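# Move the red foam block from the shelf to the desk

## Task

Pull the red foam block out of the line of foam blocks on the shelf at the far end of the aisle and set it down on the desk. It counts only if the block stays there on its own after the robot lets go. Every yellow block must still be upright in its original spot, neither moved nor rotated. The robot must not tip over or finish leaning.

## Robot and tools

ROBOT. TidyBot++: a single arm. The base is 0.54 m long, 0.50 m wide and 0.38 m tall and rolls on four powered casters. On top sit a seven-joint arm and a two-finger gripper. The shoulder is 0.12 m ahead of the base centre and 0.68 m up. The arm starts folded with the hand aimed down, reaching up to 0.08 m past the front edge, with the elbow as high as 1.15 m. A downward-pointing hand reaches at most about 0.94 m above the floor, and only near the base. Segments: upper arm 0.42 m, forearm 0.31 m, hand 0.31 m to the hand point. Loose objects may occasionally get nudged by something outside the robot.

FRAMES. Base frame: origin on the floor below the base centre, x ahead, y to the left, z up. hand_pose is reported in it and marks the spot between the finger pads; the hand's z axis runs out along the fingers and its y axis is the closing direction. The odometry frame is the base frame as it was when the scene began. Heading is positive to the left, between -3.142 and 3.142.

execute_actions. Argument "actions": a list holding zero or one action. An empty list only reports state and pictures. An action may contain "base", "joints", or both, plus optional "speeds"; its motions begin together. "base" holds exactly one relative move from where the base currently stands: {"translate_m": d} drives forward (+) or back, -2 to 2 m; {"strafe_m": d} slides left (+) or right, -2 to 2 m; {"rotate_rad": d} turns in place, counter-clockwise from above positive, -6.3 to 6.3 rad. "joints" is a dictionary of absolute targets in radians, one per named joint: joint_1_rad (any angle; rotates the whole arm about vertical, positive is clockwise seen from above, opposite to rotate_rad), joint_2_rad shoulder -2.249 to 2.249, joint_3_rad any angle, joint_4_rad elbow -2.579 to 2.579, joint_5_rad any angle, joint_6_rad wrist -2.099 to 2.099, joint_7_rad any angle (hand roll; with the hand down, positive is counter-clockwise from above, and at 1.57 the fingers open toward the robot's left and right). gripper_pos is an absolute value from 0 (open, pad gap about 85 mm) to 1 (closed); gap is roughly 85 x (1 - gripper_pos) mm. Unbounded joints go the short way, so split turns into steps below half a revolution. Done tolerances: ±0.039 for joints 1 to 4, ±0.056 for joints 5 to 7, ±0.03 for the gripper. "speeds" caps top speed for that action: translate_m and strafe_m 0.05 to 0.5 m/s, rotate_rad 0.1 to 1.57 rad/s (defaults are the maxima). A base move needing over 8.667 s is refused, and an action cannot run beyond 15 s. Unknown keys or out-of-range numbers cause refusal with no motion. "cameras": list from base_camera, wrist_camera, all; omitted or null gives all, [] gives none. Joints or base left out of an action may still strain toward earlier targets.

ARM GEOMETRY. With joint_1_rad 0, joint_3_rad 3.14, joint_5_rad 0 (near the start pose) the arm stays in the vertical x-z plane. Angles from vertical, forward positive: upper arm = joint_2_rad, forearm = joint_2_rad - joint_4_rad, hand = that minus joint_6_rad. Reach ahead of the shoulder is the sum of length x sin(angle); height above it is the sum of length x cos(angle).

OTHER TOOLS. wait(seconds 0 to 10) lets the scene run with no new command and returns state and pictures. zoom_image(camera, region [x0,y0,x1,y1] in pixels, max 504 x 504) enlarges part of the latest full picture. read_manual(section "licences") only returns licence text. finished_scene(scene) closes the current scene irreversibly and reports success; the goal must already hold stably. After a reported stop, remaining motion calls in the same reply are skipped.

RESULTS. base_status and joint_status describe how each commanded motion ended: "done"; "off_target" (resting away from target, maybe still pushing); "contact_stop" or "time_out" (target dropped, holds in place); "not_followed" with "joint command not followed" and a "cause:" line when a self-collision check blocked arm targets (the gripper part still runs; blocked targets may be retried later). on_its_own lists uncommanded changes. For the base, "done" only means the wheels turned the commanded amount; slipping or a blocked base can leave it short. base_odometry counts wheel turns and drifts a few cm and degrees over many moves. base_tilt is in degrees, forward and right positive. motor_effort gives percent of maximum with the peak in brackets; readings are noisy. Gripper at 1 reading "done" means nothing was caught; "off_target" means an object stopped the fingers. Motor temperatures are listed per arm joint. Warnings: ARM HIT (hard hit on base or arm), MOTOR HOT (from 60 °C), OVER-TEMPERATURE FAULT (75 °C; arm sags, keys show "limit_stop_at_motor_heat"; resend targets), torque fault (a joint sensor overload freezes arm and gripper for 10 s, the base keeps going; limits 104.5 N m joints 1-4, 51.3 N m joints 5-7).

ACCURACY. Friction and load leave the hand a centimetre or two off, more when stretched out or carrying something. To correct, send each joint its previous command plus (wanted angle minus read angle); while holding an object never command the angle it currently reads. Trust camera images over hand_pose. Closed fingertips stick out about 20 mm beyond the hand point.

CAMERAS. base_camera (644x364, pinhole) is fixed on the base, looking forward and down; wrist_camera (644x476, fisheye) looks along the hand.

AVOID. Driving while the arm is snagged on anything above about 0.8 m (tipping risk); sideways pushes or pulls with a raised hand; pressing the arm into edges (shoves or tilts the base; retract to recover); driving the base into obstacles, which keeps pushing hard; dropping, slamming or shoving objects; knocking the yellow blocks. Holding loads heats motors, even while you think, since the simulation keeps running between replies.

Each tool is called after ">>>" as name([rows], argument=value, ...), one row to a line, values as JSON.

## Session

>>> execute_actions(actions=[])

Scene clock: 0.00 s.
Motor temperatures (°C, as the motors report them): [34 32 30 29 35 35 43]
base_odometry: x=+0.000 y=+0.000 heading=+0.000 (m, m, rad; odometry frame)
base_tilt: forward=+1.0 right=+0.4 (deg)
base_status: not commanded
joint_positions: joint_1_rad=-0.022 joint_2_rad=-0.353 joint_3_rad=+3.119 joint_4_rad=-2.528 joint_5_rad=+0.020 joint_6_rad=-0.913 joint_7_rad=+1.574 gripper_pos=+0.000
joint_status: not commanded
motor_effort: joint_1_rad=+1 joint_2_rad=-2 joint_3_rad=+1 joint_4_rad=+16 joint_5_rad=+0 joint_6_rad=+1 joint_7_rad=+1 (%)
hand_pose: x=+0.2488 y=+0.0012 z=+0.5872 quat_wxyz=(+0.011, +0.999, +0.029, +0.027) (m; base frame)
pictures: base_camera, wrist_camera
Images, in order (width x height): base_camera 644x364, wrist_camera 644x476.

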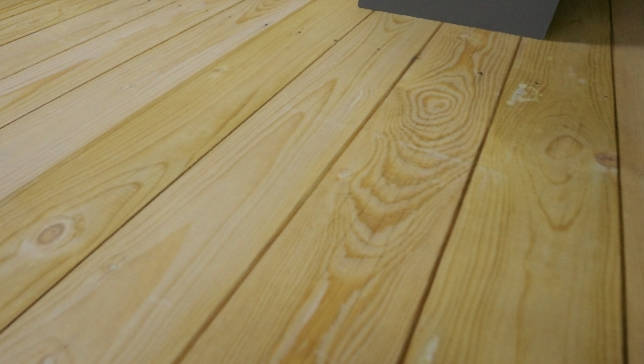

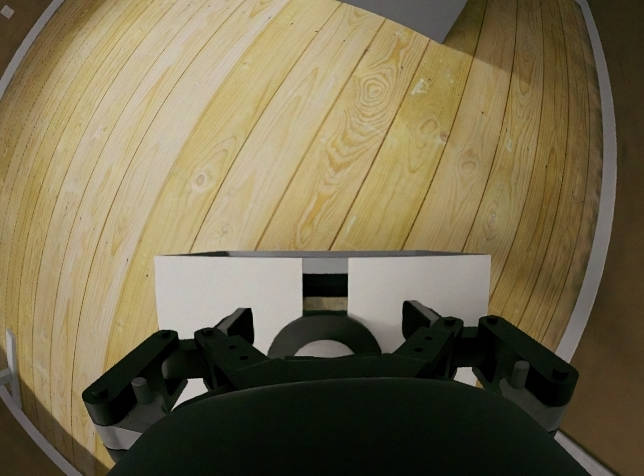

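Point the hand forward to look.

>>> execute_actions([
  {"joints":{"joint_6_rad":0.5}},
], cameras=["wrist_camera"])

Scene clock: 3.00 s.
Motor temperatures (°C, as the motors report them): [34 32 30 29 35 35 43]
base_odometry: x=+0.000 y=+0.000 heading=+0.000 (m, m, rad; odometry frame)
base_tilt: forward=+0.9 right=+0.3 (deg)
base_status: not commanded
joint_positions: joint_1_rad=-0.022 joint_2_rad=-0.353 joint_3_rad=+3.119 joint_4_rad=-2.527 joint_5_rad=+0.020 joint_6_rad=+0.482 joint_7_rad=+1.574 gripper_pos=+0.000
joint_status: all done
motor_effort: joint_1_rad=+1(1) joint_2_rad=-6(6) joint_3_rad=+0(0) joint_4_rad=+19(18) joint_5_rad=-1(0) joint_6_rad=+8(8) joint_7_rad=+1(1) (%)
hand_pose: x=+0.5406 y=+0.0235 z=+0.8609 quat_wxyz=(-0.008, +0.748, +0.030, +0.663) (m; base frame)
pictures: wrist_camera
camera_calibration (this result's frames):
wrist_camera: T_world_to_cam=[[0.100407, -0.994726, -0.0209189, -0.00147797], [-0.152005, 0.0054418, -0.988365, 0.981002], [0.983266, 0.102419, -0.150657, -0.26727], [0, 0, 0, 1]] pos_world=[0.412063, 0.0205649, 0.929291]
Images, in order (width x height): wrist_camera 644x476.

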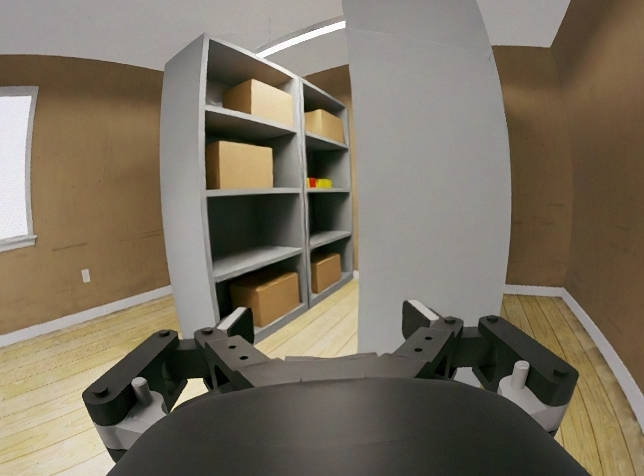

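>>> execute_actions([
  {"base":{"rotate_rad":-0.52}},
], cameras=[])

>>> execute_actions([
  {"base":{"strafe_m":1.0}},
])

Scene clock: 9.57 s.
Motor temperatures (°C, as the motors report them): [34 32 30 29 35 35 43]
base_odometry: x=+0.000 y=+0.000 heading=-0.520 (m, m, rad; odometry frame)
base_tilt: forward=+0.9 right=+0.3 (deg)
base_status: done
joint_positions: joint_1_rad=-0.022 joint_2_rad=-0.353 joint_3_rad=+3.119 joint_4_rad=-2.527 joint_5_rad=+0.020 joint_6_rad=+0.482 joint_7_rad=+1.574 gripper_pos=+0.000
joint_status: not commanded
motor_effort: joint_1_rad=+0(0) joint_2_rad=-6(6) joint_3_rad=+0(2) joint_4_rad=+19(18) joint_5_rad=-1(1) joint_6_rad=+8(8) joint_7_rad=+1(1) (%)
hand_pose: x=+0.5406 y=+0.0235 z=+0.8609 quat_wxyz=(-0.008, +0.748, +0.030, +0.663) (m; base frame)
pictures: none
No camera images: the call's "cameras" was empty. Leave "cameras" out to get every camera's image.

Scene clock: 12.93 s.
Motor temperatures (°C, as the motors report them): [34 32 30 29 35 35 43]
base_odometry: x=+0.498 y=+0.868 heading=-0.520 (m, m, rad; odometry frame)
base_tilt: forward=+1.0 right=+0.3 (deg)
base_status: done
joint_positions: joint_1_rad=-0.022 joint_2_rad=-0.353 joint_3_rad=+3.119 joint_4_rad=-2.527 joint_5_rad=+0.020 joint_6_rad=+0.482 joint_7_rad=+1.574 gripper_pos=+0.000
joint_status: not commanded
motor_effort: joint_1_rad=+2(2) joint_2_rad=-6(6) joint_3_rad=+0(2) joint_4_rad=+19(19) joint_5_rad=-1(1) joint_6_rad=+8(8) joint_7_rad=+1(1) (%)
hand_pose: x=+0.5406 y=+0.0235 z=+0.8609 quat_wxyz=(-0.008, +0.748, +0.030, +0.663) (m; base frame)
pictures: base_camera, wrist_camera
camera_calibration (this result's frames):
wrist_camera: T_world_to_cam=[[0.100407, -0.994726, -0.0209189, -0.00147792], [-0.152005, 0.00544181, -0.988365, 0.981002], [0.983266, 0.102419, -0.150657, -0.26727], [0, 0, 0, 1]] pos_world=[0.412063, 0.020565, 0.929291]
Images, in order (width x height): base_camera 644x364, wrist_camera 644x476.

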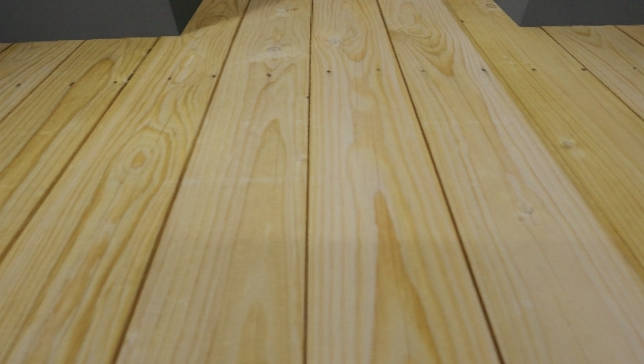

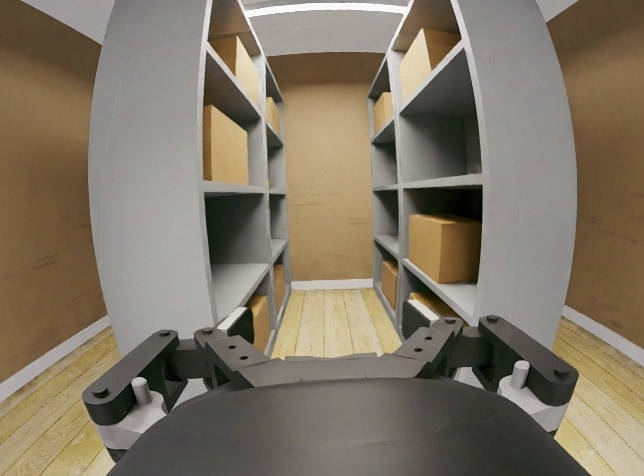

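>>> execute_actions([
  {"base":{"rotate_rad":0.03},"joints":{"joint_2_rad":-0.546,"joint_4_rad":-2.245,"joint_6_rad":0.13}},
], cameras=[])

>>> execute_actions([
  {"base":{"strafe_m":-0.12}},
], cameras=[])

>>> execute_actions([
  {"base":{"translate_m":1.3}},
])

Scene clock: 21.70 s.
Motor temperatures (°C, as the motors report them): [34 32 30 29 35 35 43]
base_odometry: x=+0.498 y=+0.868 heading=-0.491 (m, m, rad; odometry frame)
base_tilt: forward=+0.9 right=+0.3 (deg)
base_status: done
joint_positions: joint_1_rad=-0.022 joint_2_rad=-0.535 joint_3_rad=+3.119 joint_4_rad=-2.251 joint_5_rad=+0.020 joint_6_rad=+0.168 joint_7_rad=+1.574 gripper_pos=+0.000
joint_status: all done
motor_effort: joint_1_rad=+1(0) joint_2_rad=-3(7) joint_3_rad=+1(1) joint_4_rad=+21(21) joint_5_rad=-1(0) joint_6_rad=+8(9) joint_7_rad=+1(1) (%)
hand_pose: x=+0.5260 y=+0.0226 z=+1.0052 quat_wxyz=(-0.003, +0.699, +0.028, +0.715) (m; base frame)
pictures: none
No camera images: the call's "cameras" was empty. Leave "cameras" out to get every camera's image.

Scene clock: 23.03 s.
Motor temperatures (°C, as the motors report them): [34 32 30 29 35 35 43]
base_odometry: x=+0.441 y=+0.762 heading=-0.490 (m, m, rad; odometry frame)
base_tilt: forward=+1.0 right=+0.3 (deg)
base_status: done
joint_positions: joint_1_rad=-0.022 joint_2_rad=-0.535 joint_3_rad=+3.119 joint_4_rad=-2.251 joint_5_rad=+0.020 joint_6_rad=+0.167 joint_7_rad=+1.574 gripper_pos=+0.000
joint_status: not commanded
motor_effort: joint_1_rad=+1(2) joint_2_rad=-3(3) joint_3_rad=+1(3) joint_4_rad=+21(21) joint_5_rad=-1(1) joint_6_rad=+8(8) joint_7_rad=+1(1) (%)
hand_pose: x=+0.5260 y=+0.0226 z=+1.0052 quat_wxyz=(-0.003, +0.699, +0.028, +0.715) (m; base frame)
pictures: none
No camera images: the call's "cameras" was empty. Leave "cameras" out to get every camera's image.

Scene clock: 27.00 s.
Motor temperatures (°C, as the motors report them): [34 32 30 29 35 35 43]
base_odometry: x=+1.588 y=+0.150 heading=-0.490 (m, m, rad; odometry frame)
base_tilt: forward=+1.0 right=+0.3 (deg)
base_status: done
joint_positions: joint_1_rad=-0.022 joint_2_rad=-0.538 joint_3_rad=+3.119 joint_4_rad=-2.250 joint_5_rad=+0.020 joint_6_rad=+0.164 joint_7_rad=+1.574 gripper_pos=+0.000
joint_status: not commanded
motor_effort: joint_1_rad=+0(2) joint_2_rad=-3(5) joint_3_rad=+1(2) joint_4_rad=+21(23) joint_5_rad=-1(1) joint_6_rad=+8(8) joint_7_rad=+1(1) (%)
hand_pose: x=+0.5250 y=+0.0226 z=+1.0056 quat_wxyz=(-0.003, +0.699, +0.028, +0.715) (m; base frame)
pictures: base_camera, wrist_camera
camera_calibration (this result's frames):
wrist_camera: T_world_to_cam=[[0.0960889, -0.99535, -0.00676022, -0.00977742], [-0.00955384, 0.00586907, -0.999937, 1.05844], [0.995327, 0.0961474, -0.00894546, -0.378712], [0, 0, 0, 1]] pos_world=[0.387994, 0.0204682, 1.05492]
Images, in order (width x height): base_camera 644x364, wrist_camera 644x476.

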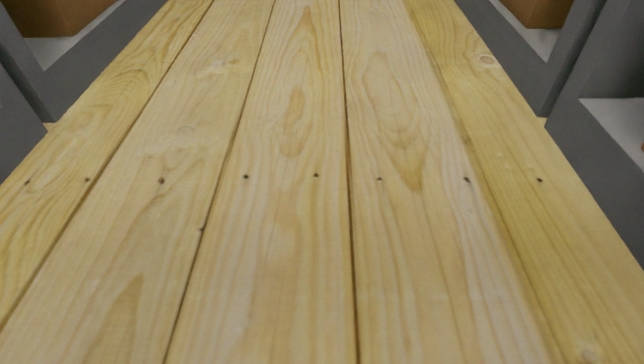

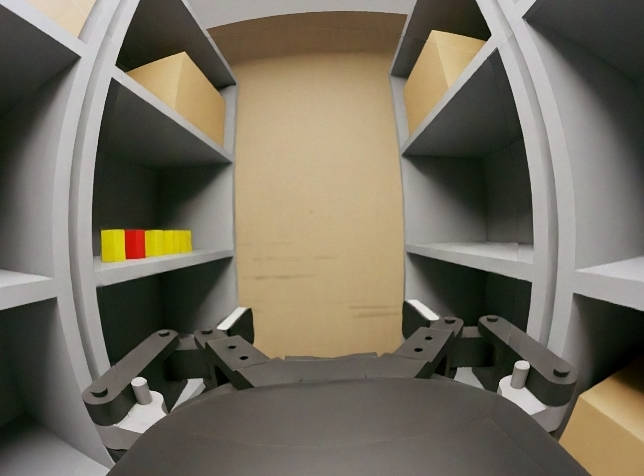

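>>> execute_actions([
  {"base":{"translate_m":0.81},"joints":{"joint_1_rad":-1.53,"joint_5_rad":0.05,"joint_3_rad":3.16}},
])

Scene clock: 35.43 s.
Motor temperatures (°C, as the motors report them): [34 32 30 29 35 35 43]
base_odometry: x=+2.303 y=-0.232 heading=-0.490 (m, m, rad; odometry frame)
base_tilt: forward=+0.9 right=+0.3 (deg)
base_status: done
joint_positions: joint_1_rad=-1.509 joint_2_rad=-0.541 joint_3_rad=+3.139 joint_4_rad=-2.250 joint_5_rad=+0.020 joint_6_rad=+0.164 joint_7_rad=+1.574 gripper_pos=+0.000
joint_status: all done
motor_effort: joint_1_rad=+1(0) joint_2_rad=-3(4) joint_3_rad=+0(1) joint_4_rad=+22(22) joint_5_rad=-1(1) joint_6_rad=+8(8) joint_7_rad=+1(1) (%)
hand_pose: x=+0.1404 y=+0.4054 z=+1.0067 quat_wxyz=(-0.485, +0.501, +0.486, +0.526) (m; base frame)
pictures: base_camera, wrist_camera
camera_calibration (this result's frames):
wrist_camera: T_world_to_cam=[[0.999851, -0.00397489, -0.016804, -0.110484], [-0.0168278, -0.00603906, -0.99984, 1.05938], [0.00387277, 0.999974, -0.00610505, -0.262789], [0, 0, 0, 1]] pos_world=[0.129313, 0.268741, 1.05575]
Images, in order (width x height): base_camera 644x364, wrist_camera 644x476.

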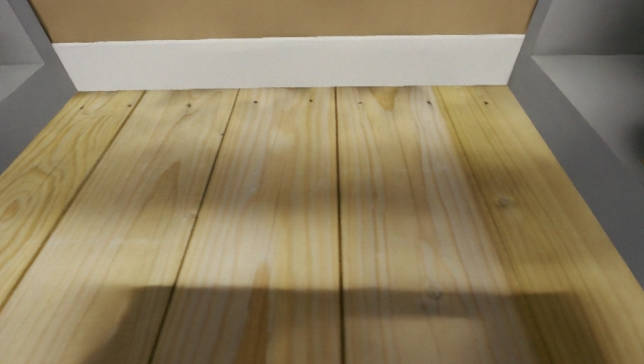

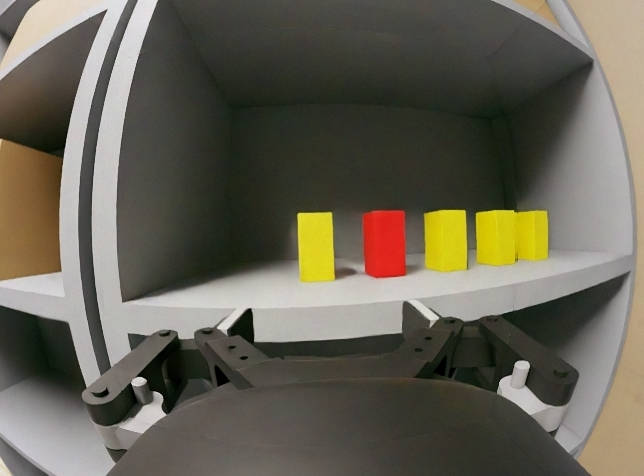

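>>> execute_actions([
  {"base":{"translate_m":0.07},"joints":{"gripper_pos":0.2}},
], cameras=["wrist_camera"])

>>> execute_actions([
  {"base":{"strafe_m":0.08}},
], cameras=["wrist_camera"])

Scene clock: 39.33 s.
Motor temperatures (°C, as the motors report them): [34 32 30 29 35 35 43]
base_odometry: x=+2.365 y=-0.265 heading=-0.490 (m, m, rad; odometry frame)
base_tilt: forward=+0.9 right=+0.3 (deg)
base_status: done
joint_positions: joint_1_rad=-1.509 joint_2_rad=-0.541 joint_3_rad=+3.145 joint_4_rad=-2.250 joint_5_rad=+0.020 joint_6_rad=+0.164 joint_7_rad=+1.574 gripper_pos=+0.200
joint_status: all done
motor_effort: joint_1_rad=+1(2) joint_2_rad=-3(4) joint_3_rad=+0(2) joint_4_rad=+21(22) joint_5_rad=-1(1) joint_6_rad=+8(8) joint_7_rad=+1(1) (%)
hand_pose: x=+0.1435 y=+0.4053 z=+1.0067 quat_wxyz=(-0.485, +0.503, +0.484, +0.527) (m; base frame)
pictures: wrist_camera
camera_calibration (this result's frames):
wrist_camera: T_world_to_cam=[[0.99976, -0.0090302, -0.0199594, -0.108325], [-0.0200118, -0.00575191, -0.999783, 1.05976], [0.00891343, 0.999943, -0.00593124, -0.263569], [0, 0, 0, 1]] pos_world=[0.131856, 0.268671, 1.05581]
Images, in order (width x height): wrist_camera 644x476.

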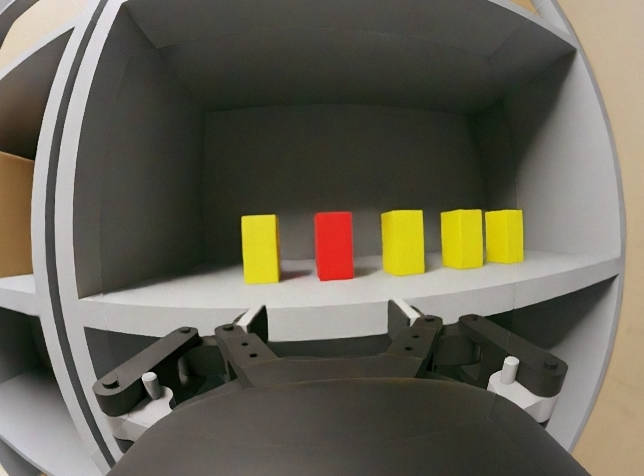

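Scene clock: 40.50 s.
Motor temperatures (°C, as the motors report them): [34 32 30 29 35 35 43]
base_odometry: x=+2.403 y=-0.194 heading=-0.490 (m, m, rad; odometry frame)
base_tilt: forward=+0.9 right=+0.3 (deg)
base_status: done
joint_positions: joint_1_rad=-1.510 joint_2_rad=-0.539 joint_3_rad=+3.145 joint_4_rad=-2.250 joint_5_rad=+0.020 joint_6_rad=+0.164 joint_7_rad=+1.574 gripper_pos=+0.200
joint_status: not commanded
motor_effort: joint_1_rad=+0(1) joint_2_rad=-3(7) joint_3_rad=+0(1) joint_4_rad=+21(22) joint_5_rad=+0(1) joint_6_rad=+8(8) joint_7_rad=+1(1) (%)
hand_pose: x=+0.1434 y=+0.4058 z=+1.0061 quat_wxyz=(-0.484, +0.504, +0.484, +0.526) (m; base frame)
pictures: wrist_camera
camera_calibration (this result's frames):
wrist_camera: T_world_to_cam=[[0.999761, -0.00875396, -0.0200426, -0.108265], [-0.0201071, -0.00734896, -0.999771, 1.05979], [0.00860466, 0.999935, -0.00752322, -0.262407], [0, 0, 0, 1]] pos_world=[0.131807, 0.269231, 1.0554]
Images, in order (width x height): wrist_camera 644x476.

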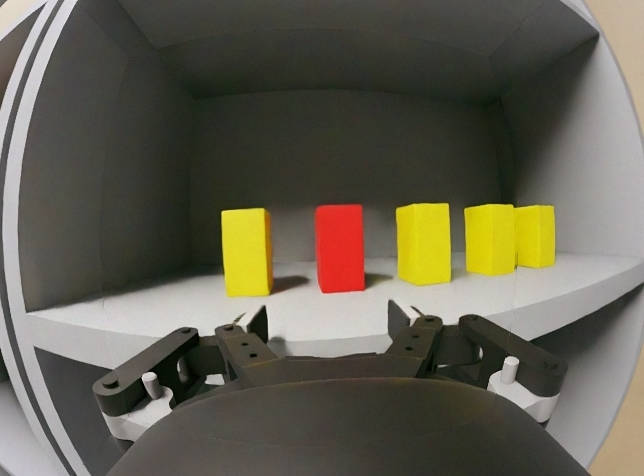

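>>> execute_actions([
  {"base":{"translate_m":0.022},"joints":{"joint_4_rad":-2.14,"joint_6_rad":0.03}},
], cameras=[])

>>> execute_actions([
  {"base":{"strafe_m":0.09}},
])

Scene clock: 45.37 s.
Motor temperatures (°C, as the motors report them): [34 32 30 29 35 35 43]
base_odometry: x=+2.422 y=-0.205 heading=-0.490 (m, m, rad; odometry frame)
base_tilt: forward=+0.9 right=+0.3 (deg)
base_status: done
joint_positions: joint_1_rad=-1.510 joint_2_rad=-0.539 joint_3_rad=+3.148 joint_4_rad=-2.145 joint_5_rad=+0.020 joint_6_rad=+0.068 joint_7_rad=+1.574 gripper_pos=+0.200
joint_status: all done
motor_effort: joint_1_rad=+1(2) joint_2_rad=-3(5) joint_3_rad=+0(3) joint_4_rad=+22(22) joint_5_rad=-1(1) joint_6_rad=+8(9) joint_7_rad=+1(1) (%)
hand_pose: x=+0.1455 y=+0.4085 z=+1.0423 quat_wxyz=(-0.486, +0.502, +0.481, +0.529) (m; base frame)
pictures: none
No camera images: the call's "cameras" was empty. Leave "cameras" out to get every camera's image.

Scene clock: 46.57 s.
Motor temperatures (°C, as the motors report them): [34 32 30 29 35 35 43]
base_odometry: x=+2.465 y=-0.125 heading=-0.490 (m, m, rad; odometry frame)
base_tilt: forward=+1.0 right=+0.3 (deg)
base_status: done
joint_positions: joint_1_rad=-1.510 joint_2_rad=-0.539 joint_3_rad=+3.148 joint_4_rad=-2.145 joint_5_rad=+0.020 joint_6_rad=+0.066 joint_7_rad=+1.574 gripper_pos=+0.200
joint_status: not commanded
motor_effort: joint_1_rad=+1(0) joint_2_rad=-3(7) joint_3_rad=+1(1) joint_4_rad=+21(23) joint_5_rad=-1(1) joint_6_rad=+8(8) joint_7_rad=+1(1) (%)
hand_pose: x=+0.1455 y=+0.4087 z=+1.0415 quat_wxyz=(-0.486, +0.503, +0.481, +0.529) (m; base frame)
pictures: base_camera, wrist_camera
camera_calibration (this result's frames):
wrist_camera: T_world_to_cam=[[0.999708, -0.0122857, -0.0208148, -0.107329], [-0.0208132, 0.000257996, -0.999783, 1.09225], [0.0122884, 0.999924, 0.0000022148, -0.27342], [0, 0, 0, 1]] pos_world=[0.133391, 0.271799, 1.08978]
Images, in order (width x height): base_camera 644x364, wrist_camera 644x476.

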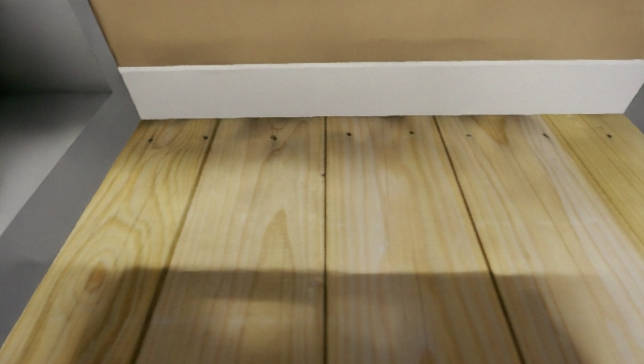

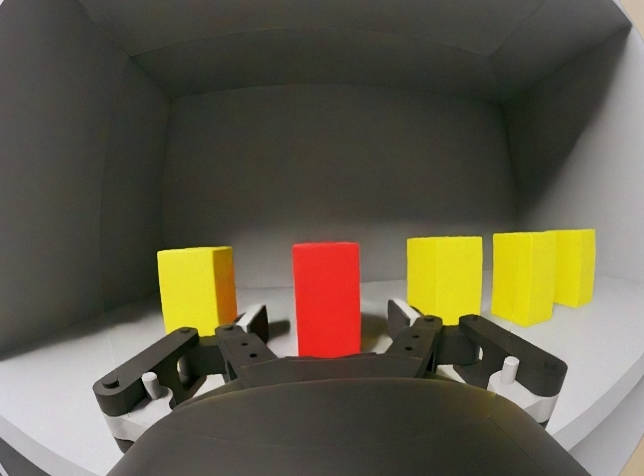

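>>> execute_actions([
  {"base":{"strafe_m":0.062}},
], cameras=["wrist_camera"])

>>> execute_actions([
  {"joints":{"gripper_pos":1}},
], cameras=["wrist_camera"])

>>> execute_actions([
  {"joints":{"joint_6_rad":0.17}},
], cameras=[])

>>> execute_actions([
  {"base":{"strafe_m":-0.23}},
])

Scene clock: 50.40 s.
Motor temperatures (°C, as the motors report them): [34 32 30 29 35 35 43]
base_odometry: x=+2.494 y=-0.070 heading=-0.490 (m, m, rad; odometry frame)
base_tilt: forward=+0.9 right=+0.3 (deg)
base_status: done
joint_positions: joint_1_rad=-1.510 joint_2_rad=-0.539 joint_3_rad=+3.148 joint_4_rad=-2.145 joint_5_rad=+0.020 joint_6_rad=+0.065 joint_7_rad=+1.574 gripper_pos=+0.200
joint_status: not commanded
motor_effort: joint_1_rad=+2(1) joint_2_rad=-3(7) joint_3_rad=+1(1) joint_4_rad=+21(22) joint_5_rad=-1(1) joint_6_rad=+8(8) joint_7_rad=+1(1) (%)
hand_pose: x=+0.1455 y=+0.4086 z=+1.0415 quat_wxyz=(-0.485, +0.503, +0.481, +0.529) (m; base frame)
pictures: wrist_camera
camera_calibration (this result's frames):
wrist_camera: T_world_to_cam=[[0.999707, -0.012303, -0.0208326, -0.107302], [-0.0208347, -0.0000438662, -0.999783, 1.09232], [0.0122995, 0.999924, -0.000300184, -0.272986], [0, 0, 0, 1]] pos_world=[0.133387, 0.271693, 1.08976]
Images, in order (width x height): wrist_camera 644x476.

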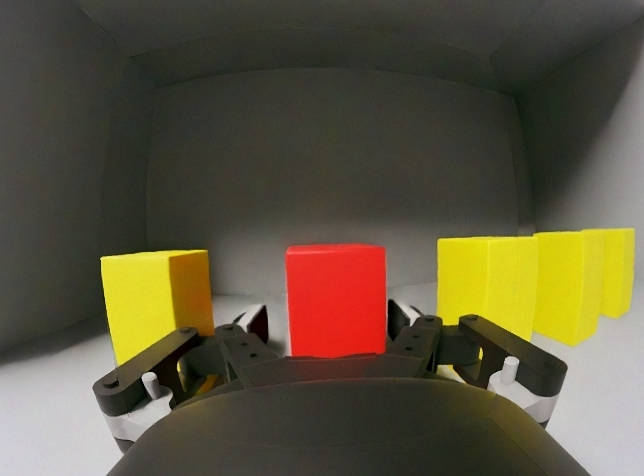

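Scene clock: 51.40 s.
Motor temperatures (°C, as the motors report them): [34 32 30 29 35 35 43]
base_odometry: x=+2.494 y=-0.070 heading=-0.490 (m, m, rad; odometry frame)
base_tilt: forward=+0.9 right=+0.3 (deg)
base_status: not commanded
joint_positions: joint_1_rad=-1.510 joint_2_rad=-0.539 joint_3_rad=+3.148 joint_4_rad=-2.145 joint_5_rad=+0.020 joint_6_rad=+0.065 joint_7_rad=+1.574 gripper_pos=+0.566
joint_status: gripper_pos off_target (ended at +0.566, target +1.000)
motor_effort: joint_1_rad=+1(1) joint_2_rad=-3(3) joint_3_rad=+1(1) joint_4_rad=+22(21) joint_5_rad=-1(1) joint_6_rad=+8(8) joint_7_rad=+1(2) (%)
hand_pose: x=+0.1455 y=+0.4086 z=+1.0415 quat_wxyz=(-0.485, +0.503, +0.481, +0.529) (m; base frame)
pictures: wrist_camera
camera_calibration (this result's frames):
wrist_camera: T_world_to_cam=[[0.999707, -0.0123028, -0.0208325, -0.107302], [-0.0208346, -0.0000435665, -0.999783, 1.09232], [0.0122993, 0.999924, -0.000299879, -0.272986], [0, 0, 0, 1]] pos_world=[0.133387, 0.271693, 1.08976]
Images, in order (width x height): wrist_camera 644x476.

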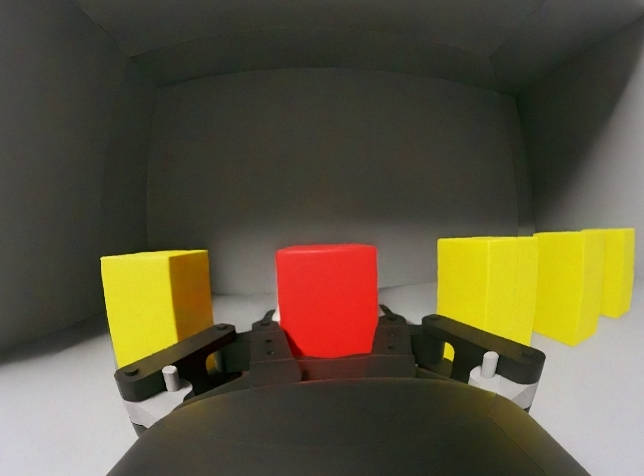

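Scene clock: 52.03 s.
Motor temperatures (°C, as the motors report them): [34 32 30 29 35 35 43]
base_odometry: x=+2.494 y=-0.070 heading=-0.490 (m, m, rad; odometry frame)
base_tilt: forward=+1.0 right=+0.3 (deg)
base_status: not commanded
joint_positions: joint_1_rad=-1.510 joint_2_rad=-0.539 joint_3_rad=+3.148 joint_4_rad=-2.143 joint_5_rad=+0.020 joint_6_rad=+0.139 joint_7_rad=+1.574 gripper_pos=+0.566
joint_status: all done
motor_effort: joint_1_rad=+2(1) joint_2_rad=-3(5) joint_3_rad=+1(1) joint_4_rad=+22(25) joint_5_rad=-1(0) joint_6_rad=+8(9) joint_7_rad=+1(1) (%)
hand_pose: x=+0.1450 y=+0.4070 z=+1.0652 quat_wxyz=(-0.503, +0.483, +0.463, +0.547) (m; base frame)
pictures: none
No camera images: the call's "cameras" was empty. Leave "cameras" out to get every camera's image.

Scene clock: 53.80 s.
Motor temperatures (°C, as the motors report them): [34 32 30 29 36 35 43]
base_odometry: x=+2.386 y=-0.274 heading=-0.490 (m, m, rad; odometry frame)
base_tilt: forward=+0.9 right=+0.3 (deg)
base_status: done
joint_positions: joint_1_rad=-1.512 joint_2_rad=-0.545 joint_3_rad=+3.149 joint_4_rad=-2.143 joint_5_rad=+0.020 joint_6_rad=+0.139 joint_7_rad=+1.574 gripper_pos=+0.566
joint_status: not commanded
motor_effort: joint_1_rad=+1(2) joint_2_rad=-3(7) joint_3_rad=+1(3) joint_4_rad=+22(23) joint_5_rad=-1(1) joint_6_rad=+8(9) joint_7_rad=+1(1) (%)
hand_pose: x=+0.1445 y=+0.4047 z=+1.0677 quat_wxyz=(-0.505, +0.481, +0.461, +0.549) (m; base frame)
pictures: base_camera, wrist_camera
camera_calibration (this result's frames):
wrist_camera: T_world_to_cam=[[0.999825, -0.00845847, -0.0167016, -0.111822], [-0.0159622, 0.0810004, -0.996586, 1.08163], [0.00978243, 0.996678, 0.0808512, -0.354061], [0, 0, 0, 1]] pos_world=[0.132531, 0.264326, 1.1047]
Images, in order (width x height): base_camera 644x364, wrist_camera 644x476.

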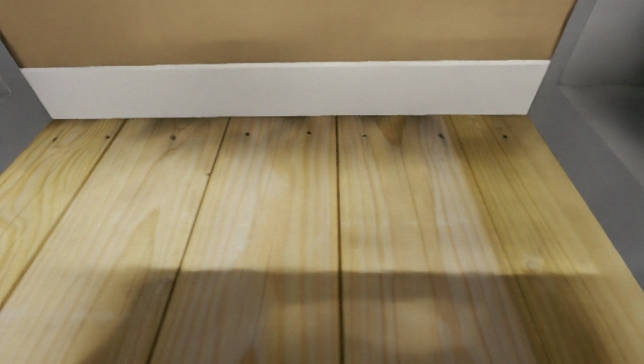

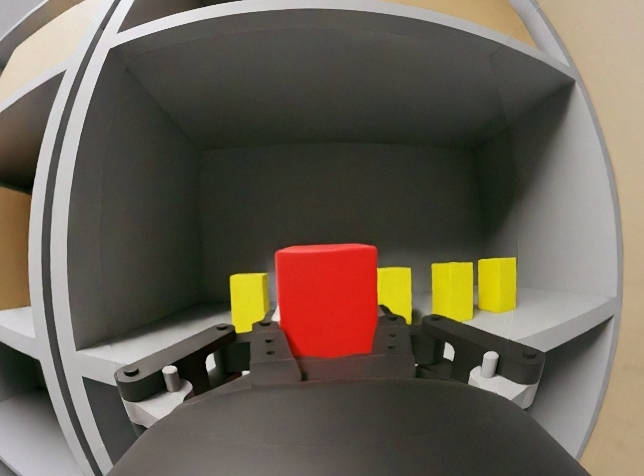

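Turn the arm backward, then back out.

>>> execute_actions([
  {"joints":{"joint_1_rad":-3.0,"joint_6_rad":-0.1}},
], cameras=[])

>>> execute_actions([
  {"base":{"translate_m":-1.8}},
])

Scene clock: 59.07 s.
Motor temperatures (°C, as the motors report them): [34 32 30 29 36 35 43]
base_odometry: x=+2.386 y=-0.274 heading=-0.490 (m, m, rad; odometry frame)
base_tilt: forward=+1.0 right=+0.3 (deg)
base_status: not commanded
joint_positions: joint_1_rad=-2.980 joint_2_rad=-0.545 joint_3_rad=+3.149 joint_4_rad=-2.143 joint_5_rad=+0.020 joint_6_rad=-0.065 joint_7_rad=+1.574 gripper_pos=+0.566
joint_status: all done
motor_effort: joint_1_rad=+1(2) joint_2_rad=-3(3) joint_3_rad=+0(1) joint_4_rad=+23(22) joint_5_rad=+0(1) joint_6_rad=+8(8) joint_7_rad=+1(1) (%)
hand_pose: x=-0.2814 y=+0.0679 z=+1.0043 quat_wxyz=(-0.671, +0.055, +0.737, +0.063) (m; base frame)
pictures: none
No camera images: the call's "cameras" was empty. Leave "cameras" out to get every camera's image.

Scene clock: 64.03 s.
Motor temperatures (°C, as the motors report them): [34 32 30 29 36 35 43]
base_odometry: x=+0.798 y=+0.573 heading=-0.490 (m, m, rad; odometry frame)
base_tilt: forward=+0.9 right=+0.3 (deg)
base_status: done
joint_positions: joint_1_rad=-2.980 joint_2_rad=-0.545 joint_3_rad=+3.149 joint_4_rad=-2.143 joint_5_rad=+0.020 joint_6_rad=-0.067 joint_7_rad=+1.574 gripper_pos=+0.566
joint_status: not commanded
motor_effort: joint_1_rad=+1(1) joint_2_rad=-3(6) joint_3_rad=+1(1) joint_4_rad=+22(23) joint_5_rad=+0(1) joint_6_rad=+8(8) joint_7_rad=+1(1) (%)
hand_pose: x=-0.2814 y=+0.0679 z=+1.0035 quat_wxyz=(-0.670, +0.055, +0.738, +0.063) (m; base frame)
pictures: base_camera, wrist_camera
camera_calibration (this result's frames):
wrist_camera: T_world_to_cam=[[0.118479, 0.992577, -0.0274561, 0.00493171], [0.120866, -0.0418613, -0.991786, 1.08017], [-0.985573, 0.114187, -0.124928, -0.0227015], [0, 0, 0, 1]] pos_world=[-0.153514, 0.0429146, 1.0686]
Images, in order (width x height): base_camera 644x364, wrist_camera 644x476.

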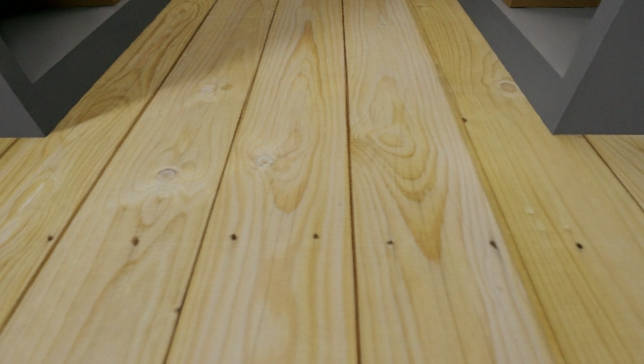

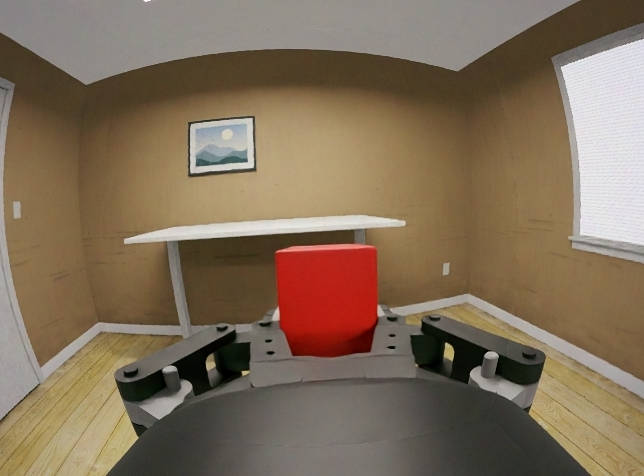

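>>> execute_actions([
  {"base":{"translate_m":-1.0},"joints":{"joint_6_rad":0.09,"joint_1_rad":-3.12}},
], cameras=["wrist_camera"])

Scene clock: 69.97 s.
Motor temperatures (°C, as the motors report them): [34 32 30 29 36 35 43]
base_odometry: x=-0.085 y=+1.043 heading=-0.490 (m, m, rad; odometry frame)
base_tilt: forward=+1.0 right=+0.4 (deg)
base_status: done
joint_positions: joint_1_rad=-3.101 joint_2_rad=-0.545 joint_3_rad=+3.149 joint_4_rad=-2.143 joint_5_rad=+0.020 joint_6_rad=+0.056 joint_7_rad=+1.574 gripper_pos=+0.566
joint_status: all done
motor_effort: joint_1_rad=+1(2) joint_2_rad=-3(6) joint_3_rad=+0(1) joint_4_rad=+23(23) joint_5_rad=-1(1) joint_6_rad=+8(9) joint_7_rad=+1(1) (%)
hand_pose: x=-0.2881 y=+0.0184 z=+1.0418 quat_wxyz=(-0.717, +0.009, +0.697, +0.023) (m; base frame)
pictures: wrist_camera
camera_calibration (this result's frames):
wrist_camera: T_world_to_cam=[[-0.00740186, 0.999747, -0.0212574, 0.013023], [0.0028204, -0.021237, -0.99977, 1.09077], [-0.999969, -0.00746011, -0.00266249, -0.148112], [0, 0, 0, 1]] pos_world=[-0.151087, 0.00904004, 1.0904]
Images, in order (width x height): wrist_camera 644x476.

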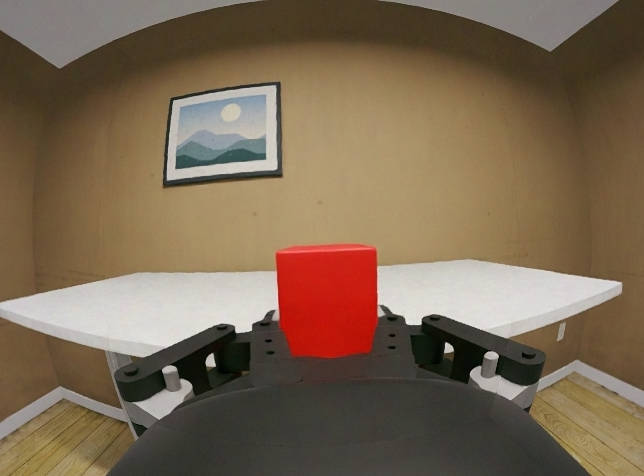

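>>> execute_actions([
  {"base":{"translate_m":-0.3},"joints":{"joint_4_rad":-2.05}},
], cameras=["wrist_camera"])

Scene clock: 74.80 s.
Motor temperatures (°C, as the motors report them): [34 32 30 29 36 35 43]
base_odometry: x=-0.350 y=+1.184 heading=-0.489 (m, m, rad; odometry frame)
base_tilt: forward=+0.9 right=+0.3 (deg)
base_status: done
joint_positions: joint_1_rad=-3.101 joint_2_rad=-0.540 joint_3_rad=+3.149 joint_4_rad=-2.054 joint_5_rad=+0.020 joint_6_rad=+0.056 joint_7_rad=+1.574 gripper_pos=+0.566
joint_status: all done
motor_effort: joint_1_rad=+0(2) joint_2_rad=-3(6) joint_3_rad=+0(1) joint_4_rad=+22(23) joint_5_rad=-1(1) joint_6_rad=+8(9) joint_7_rad=+1(1) (%)
hand_pose: x=-0.2874 y=+0.0185 z=+1.0954 quat_wxyz=(-0.745, +0.008, +0.666, +0.024) (m; base frame)
pictures: wrist_camera
camera_calibration (this result's frames):
wrist_camera: T_world_to_cam=[[-0.00869146, 0.999824, -0.0166488, 0.00859071], [-0.0815785, -0.0173029, -0.996517, 1.11653], [-0.996629, -0.007303, 0.0817145, -0.238786], [0, 0, 0, 1]] pos_world=[-0.146822, 0.00898607, 1.13229]
Images, in order (width x height): wrist_camera 644x476.

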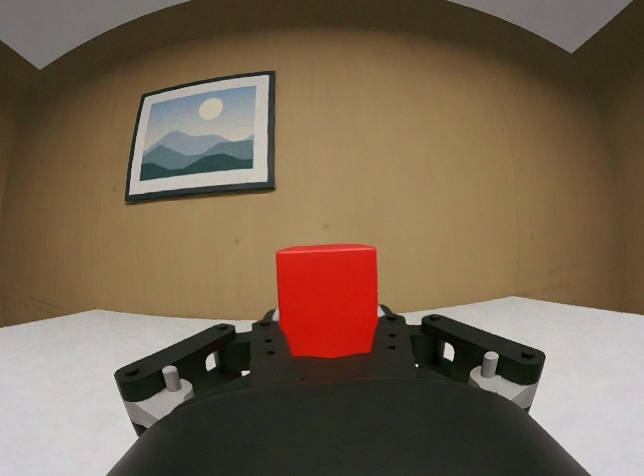

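>>> execute_actions([
  {"joints":{"joint_2_rad":-0.25,"joint_6_rad":0.27}},
], cameras=["wrist_camera"])

>>> execute_actions([
  {"joints":{"joint_4_rad":-2.11}},
], cameras=["wrist_camera"])

Scene clock: 80.17 s.
Motor temperatures (°C, as the motors report them): [34 32 30 29 36 35 43]
base_odometry: x=-0.350 y=+1.184 heading=-0.489 (m, m, rad; odometry frame)
base_tilt: forward=+0.9 right=+0.3 (deg)
base_status: not commanded
joint_positions: joint_1_rad=-3.101 joint_2_rad=-0.252 joint_3_rad=+3.149 joint_4_rad=-2.054 joint_5_rad=+0.020 joint_6_rad=+0.230 joint_7_rad=+1.574 gripper_pos=+0.566
joint_status: all done
motor_effort: joint_1_rad=+1(1) joint_2_rad=-12(14) joint_3_rad=+0(0) joint_4_rad=+22(23) joint_5_rad=-1(1) joint_6_rad=+8(9) joint_7_rad=+1(1) (%)
hand_pose: x=-0.3931 y=+0.0218 z=+1.0163 quat_wxyz=(-0.706, +0.007, +0.708, +0.023) (m; base frame)
pictures: wrist_camera
camera_calibration (this result's frames):
wrist_camera: T_world_to_cam=[[-0.00951056, 0.999724, -0.0214991, 0.00767198], [0.0333046, -0.0211714, -0.999221, 1.07709], [-0.9994, -0.0102192, -0.033094, -0.221959], [0, 0, 0, 1]] pos_world=[-0.257625, 0.0128654, 1.06907]
Images, in order (width x height): wrist_camera 644x476.

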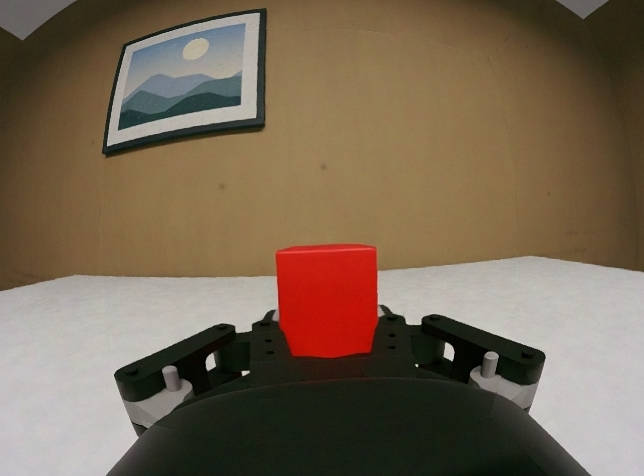

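Scene clock: 80.93 s.
Motor temperatures (°C, as the motors report them): [34 32 30 29 36 35 43]
base_odometry: x=-0.350 y=+1.184 heading=-0.489 (m, m, rad; odometry frame)
base_tilt: forward=+0.9 right=+0.3 (deg)
base_status: not commanded
joint_positions: joint_1_rad=-3.101 joint_2_rad=-0.253 joint_3_rad=+3.149 joint_4_rad=-2.089 joint_5_rad=+0.020 joint_6_rad=+0.247 joint_7_rad=+1.574 gripper_pos=+0.566
joint_status: all done
motor_effort: joint_1_rad=+1(1) joint_2_rad=-10(13) joint_3_rad=+0(0) joint_4_rad=+19(22) joint_5_rad=-1(0) joint_6_rad=+6(9) joint_7_rad=+1(1) (%)
hand_pose: x=-0.3899 y=+0.0216 z=+1.0015 quat_wxyz=(-0.700, +0.007, +0.713, +0.022) (m; base frame)
pictures: wrist_camera
camera_calibration (this result's frames):
wrist_camera: T_world_to_cam=[[-0.00954223, 0.999702, -0.0224562, 0.00861052], [0.0485331, -0.0219677, -0.99858, 1.06746], [-0.998776, -0.0106185, -0.048309, -0.203744], [0, 0, 0, 1]] pos_world=[-0.25522, 0.0126783, 1.0563]
Images, in order (width x height): wrist_camera 644x476.

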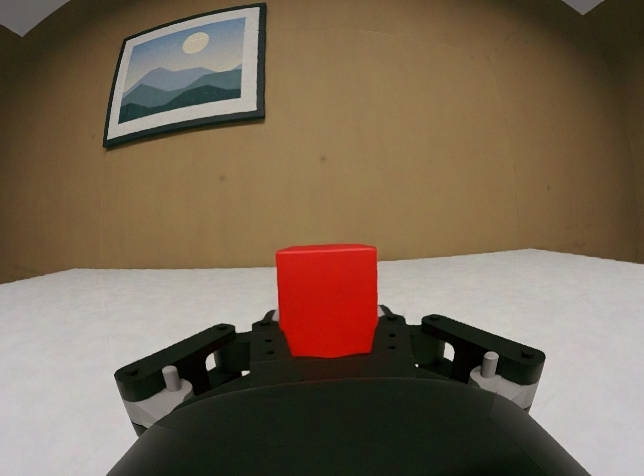

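Contact.

>>> execute_actions([
  {"joints":{"gripper_pos":0.2,"joint_4_rad":-2.07}},
], cameras=[])

>>> execute_actions([
  {"base":{"translate_m":0.12}},
], cameras=["wrist_camera"])

>>> finished_scene(scene=1)

Scene clock: 84.57 s.
Motor temperatures (°C, as the motors report them): [34 32 30 29 36 35 43]
base_odometry: x=-0.350 y=+1.184 heading=-0.489 (m, m, rad; odometry frame)
base_tilt: forward=+1.0 right=+0.3 (deg)
base_status: not commanded
joint_positions: joint_1_rad=-3.101 joint_2_rad=-0.253 joint_3_rad=+3.149 joint_4_rad=-2.080 joint_5_rad=+0.020 joint_6_rad=+0.247 joint_7_rad=+1.574 gripper_pos=+0.200
joint_status: all done
motor_effort: joint_1_rad=+1(1) joint_2_rad=-12(13) joint_3_rad=+0(0) joint_4_rad=+21(23) joint_5_rad=-1(0) joint_6_rad=+8(9) joint_7_rad=+1(1) (%)
hand_pose: x=-0.3906 y=+0.0216 z=+1.0068 quat_wxyz=(-0.704, +0.007, +0.710, +0.022) (m; base frame)
pictures: none
No camera images: the call's "cameras" was empty. Leave "cameras" out to get every camera's image.

Scene clock: 85.90 s.
Motor temperatures (°C, as the motors report them): [34 32 30 29 36 35 43]
base_odometry: x=-0.244 y=+1.127 heading=-0.489 (m, m, rad; odometry frame)
base_tilt: forward=+1.0 right=+0.2 (deg)
base_status: done
joint_positions: joint_1_rad=-3.102 joint_2_rad=-0.254 joint_3_rad=+3.149 joint_4_rad=-2.079 joint_5_rad=+0.020 joint_6_rad=+0.247 joint_7_rad=+1.574 gripper_pos=+0.200
joint_status: not commanded
motor_effort: joint_1_rad=+1(1) joint_2_rad=-12(15) joint_3_rad=+0(1) joint_4_rad=+22(22) joint_5_rad=-1(1) joint_6_rad=+8(9) joint_7_rad=+1(1) (%)
hand_pose: x=-0.3903 y=+0.0212 z=+1.0078 quat_wxyz=(-0.704, +0.007, +0.710, +0.022) (m; base frame)
pictures: wrist_camera
camera_calibration (this result's frames):
wrist_camera: T_world_to_cam=[[-0.0106406, 0.999704, -0.0218963, 0.0081637], [0.038155, -0.0214757, -0.999041, 1.07017], [-0.999215, -0.0114658, -0.0379152, -0.214549], [0, 0, 0, 1]] pos_world=[-0.255126, 0.0123614, 1.06119]
Images, in order (width x height): wrist_camera 644x476.

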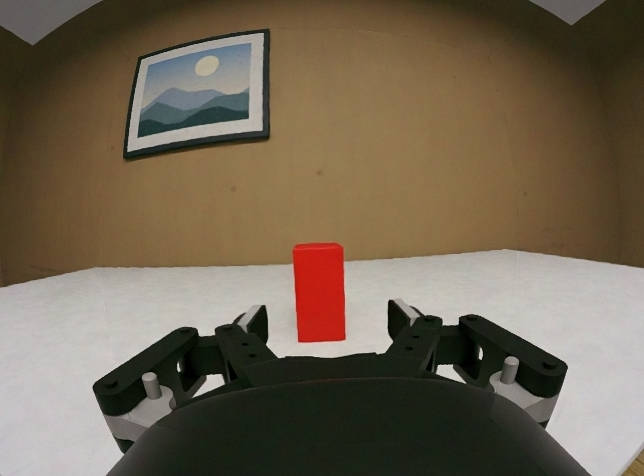

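The scene is finished: the task was done.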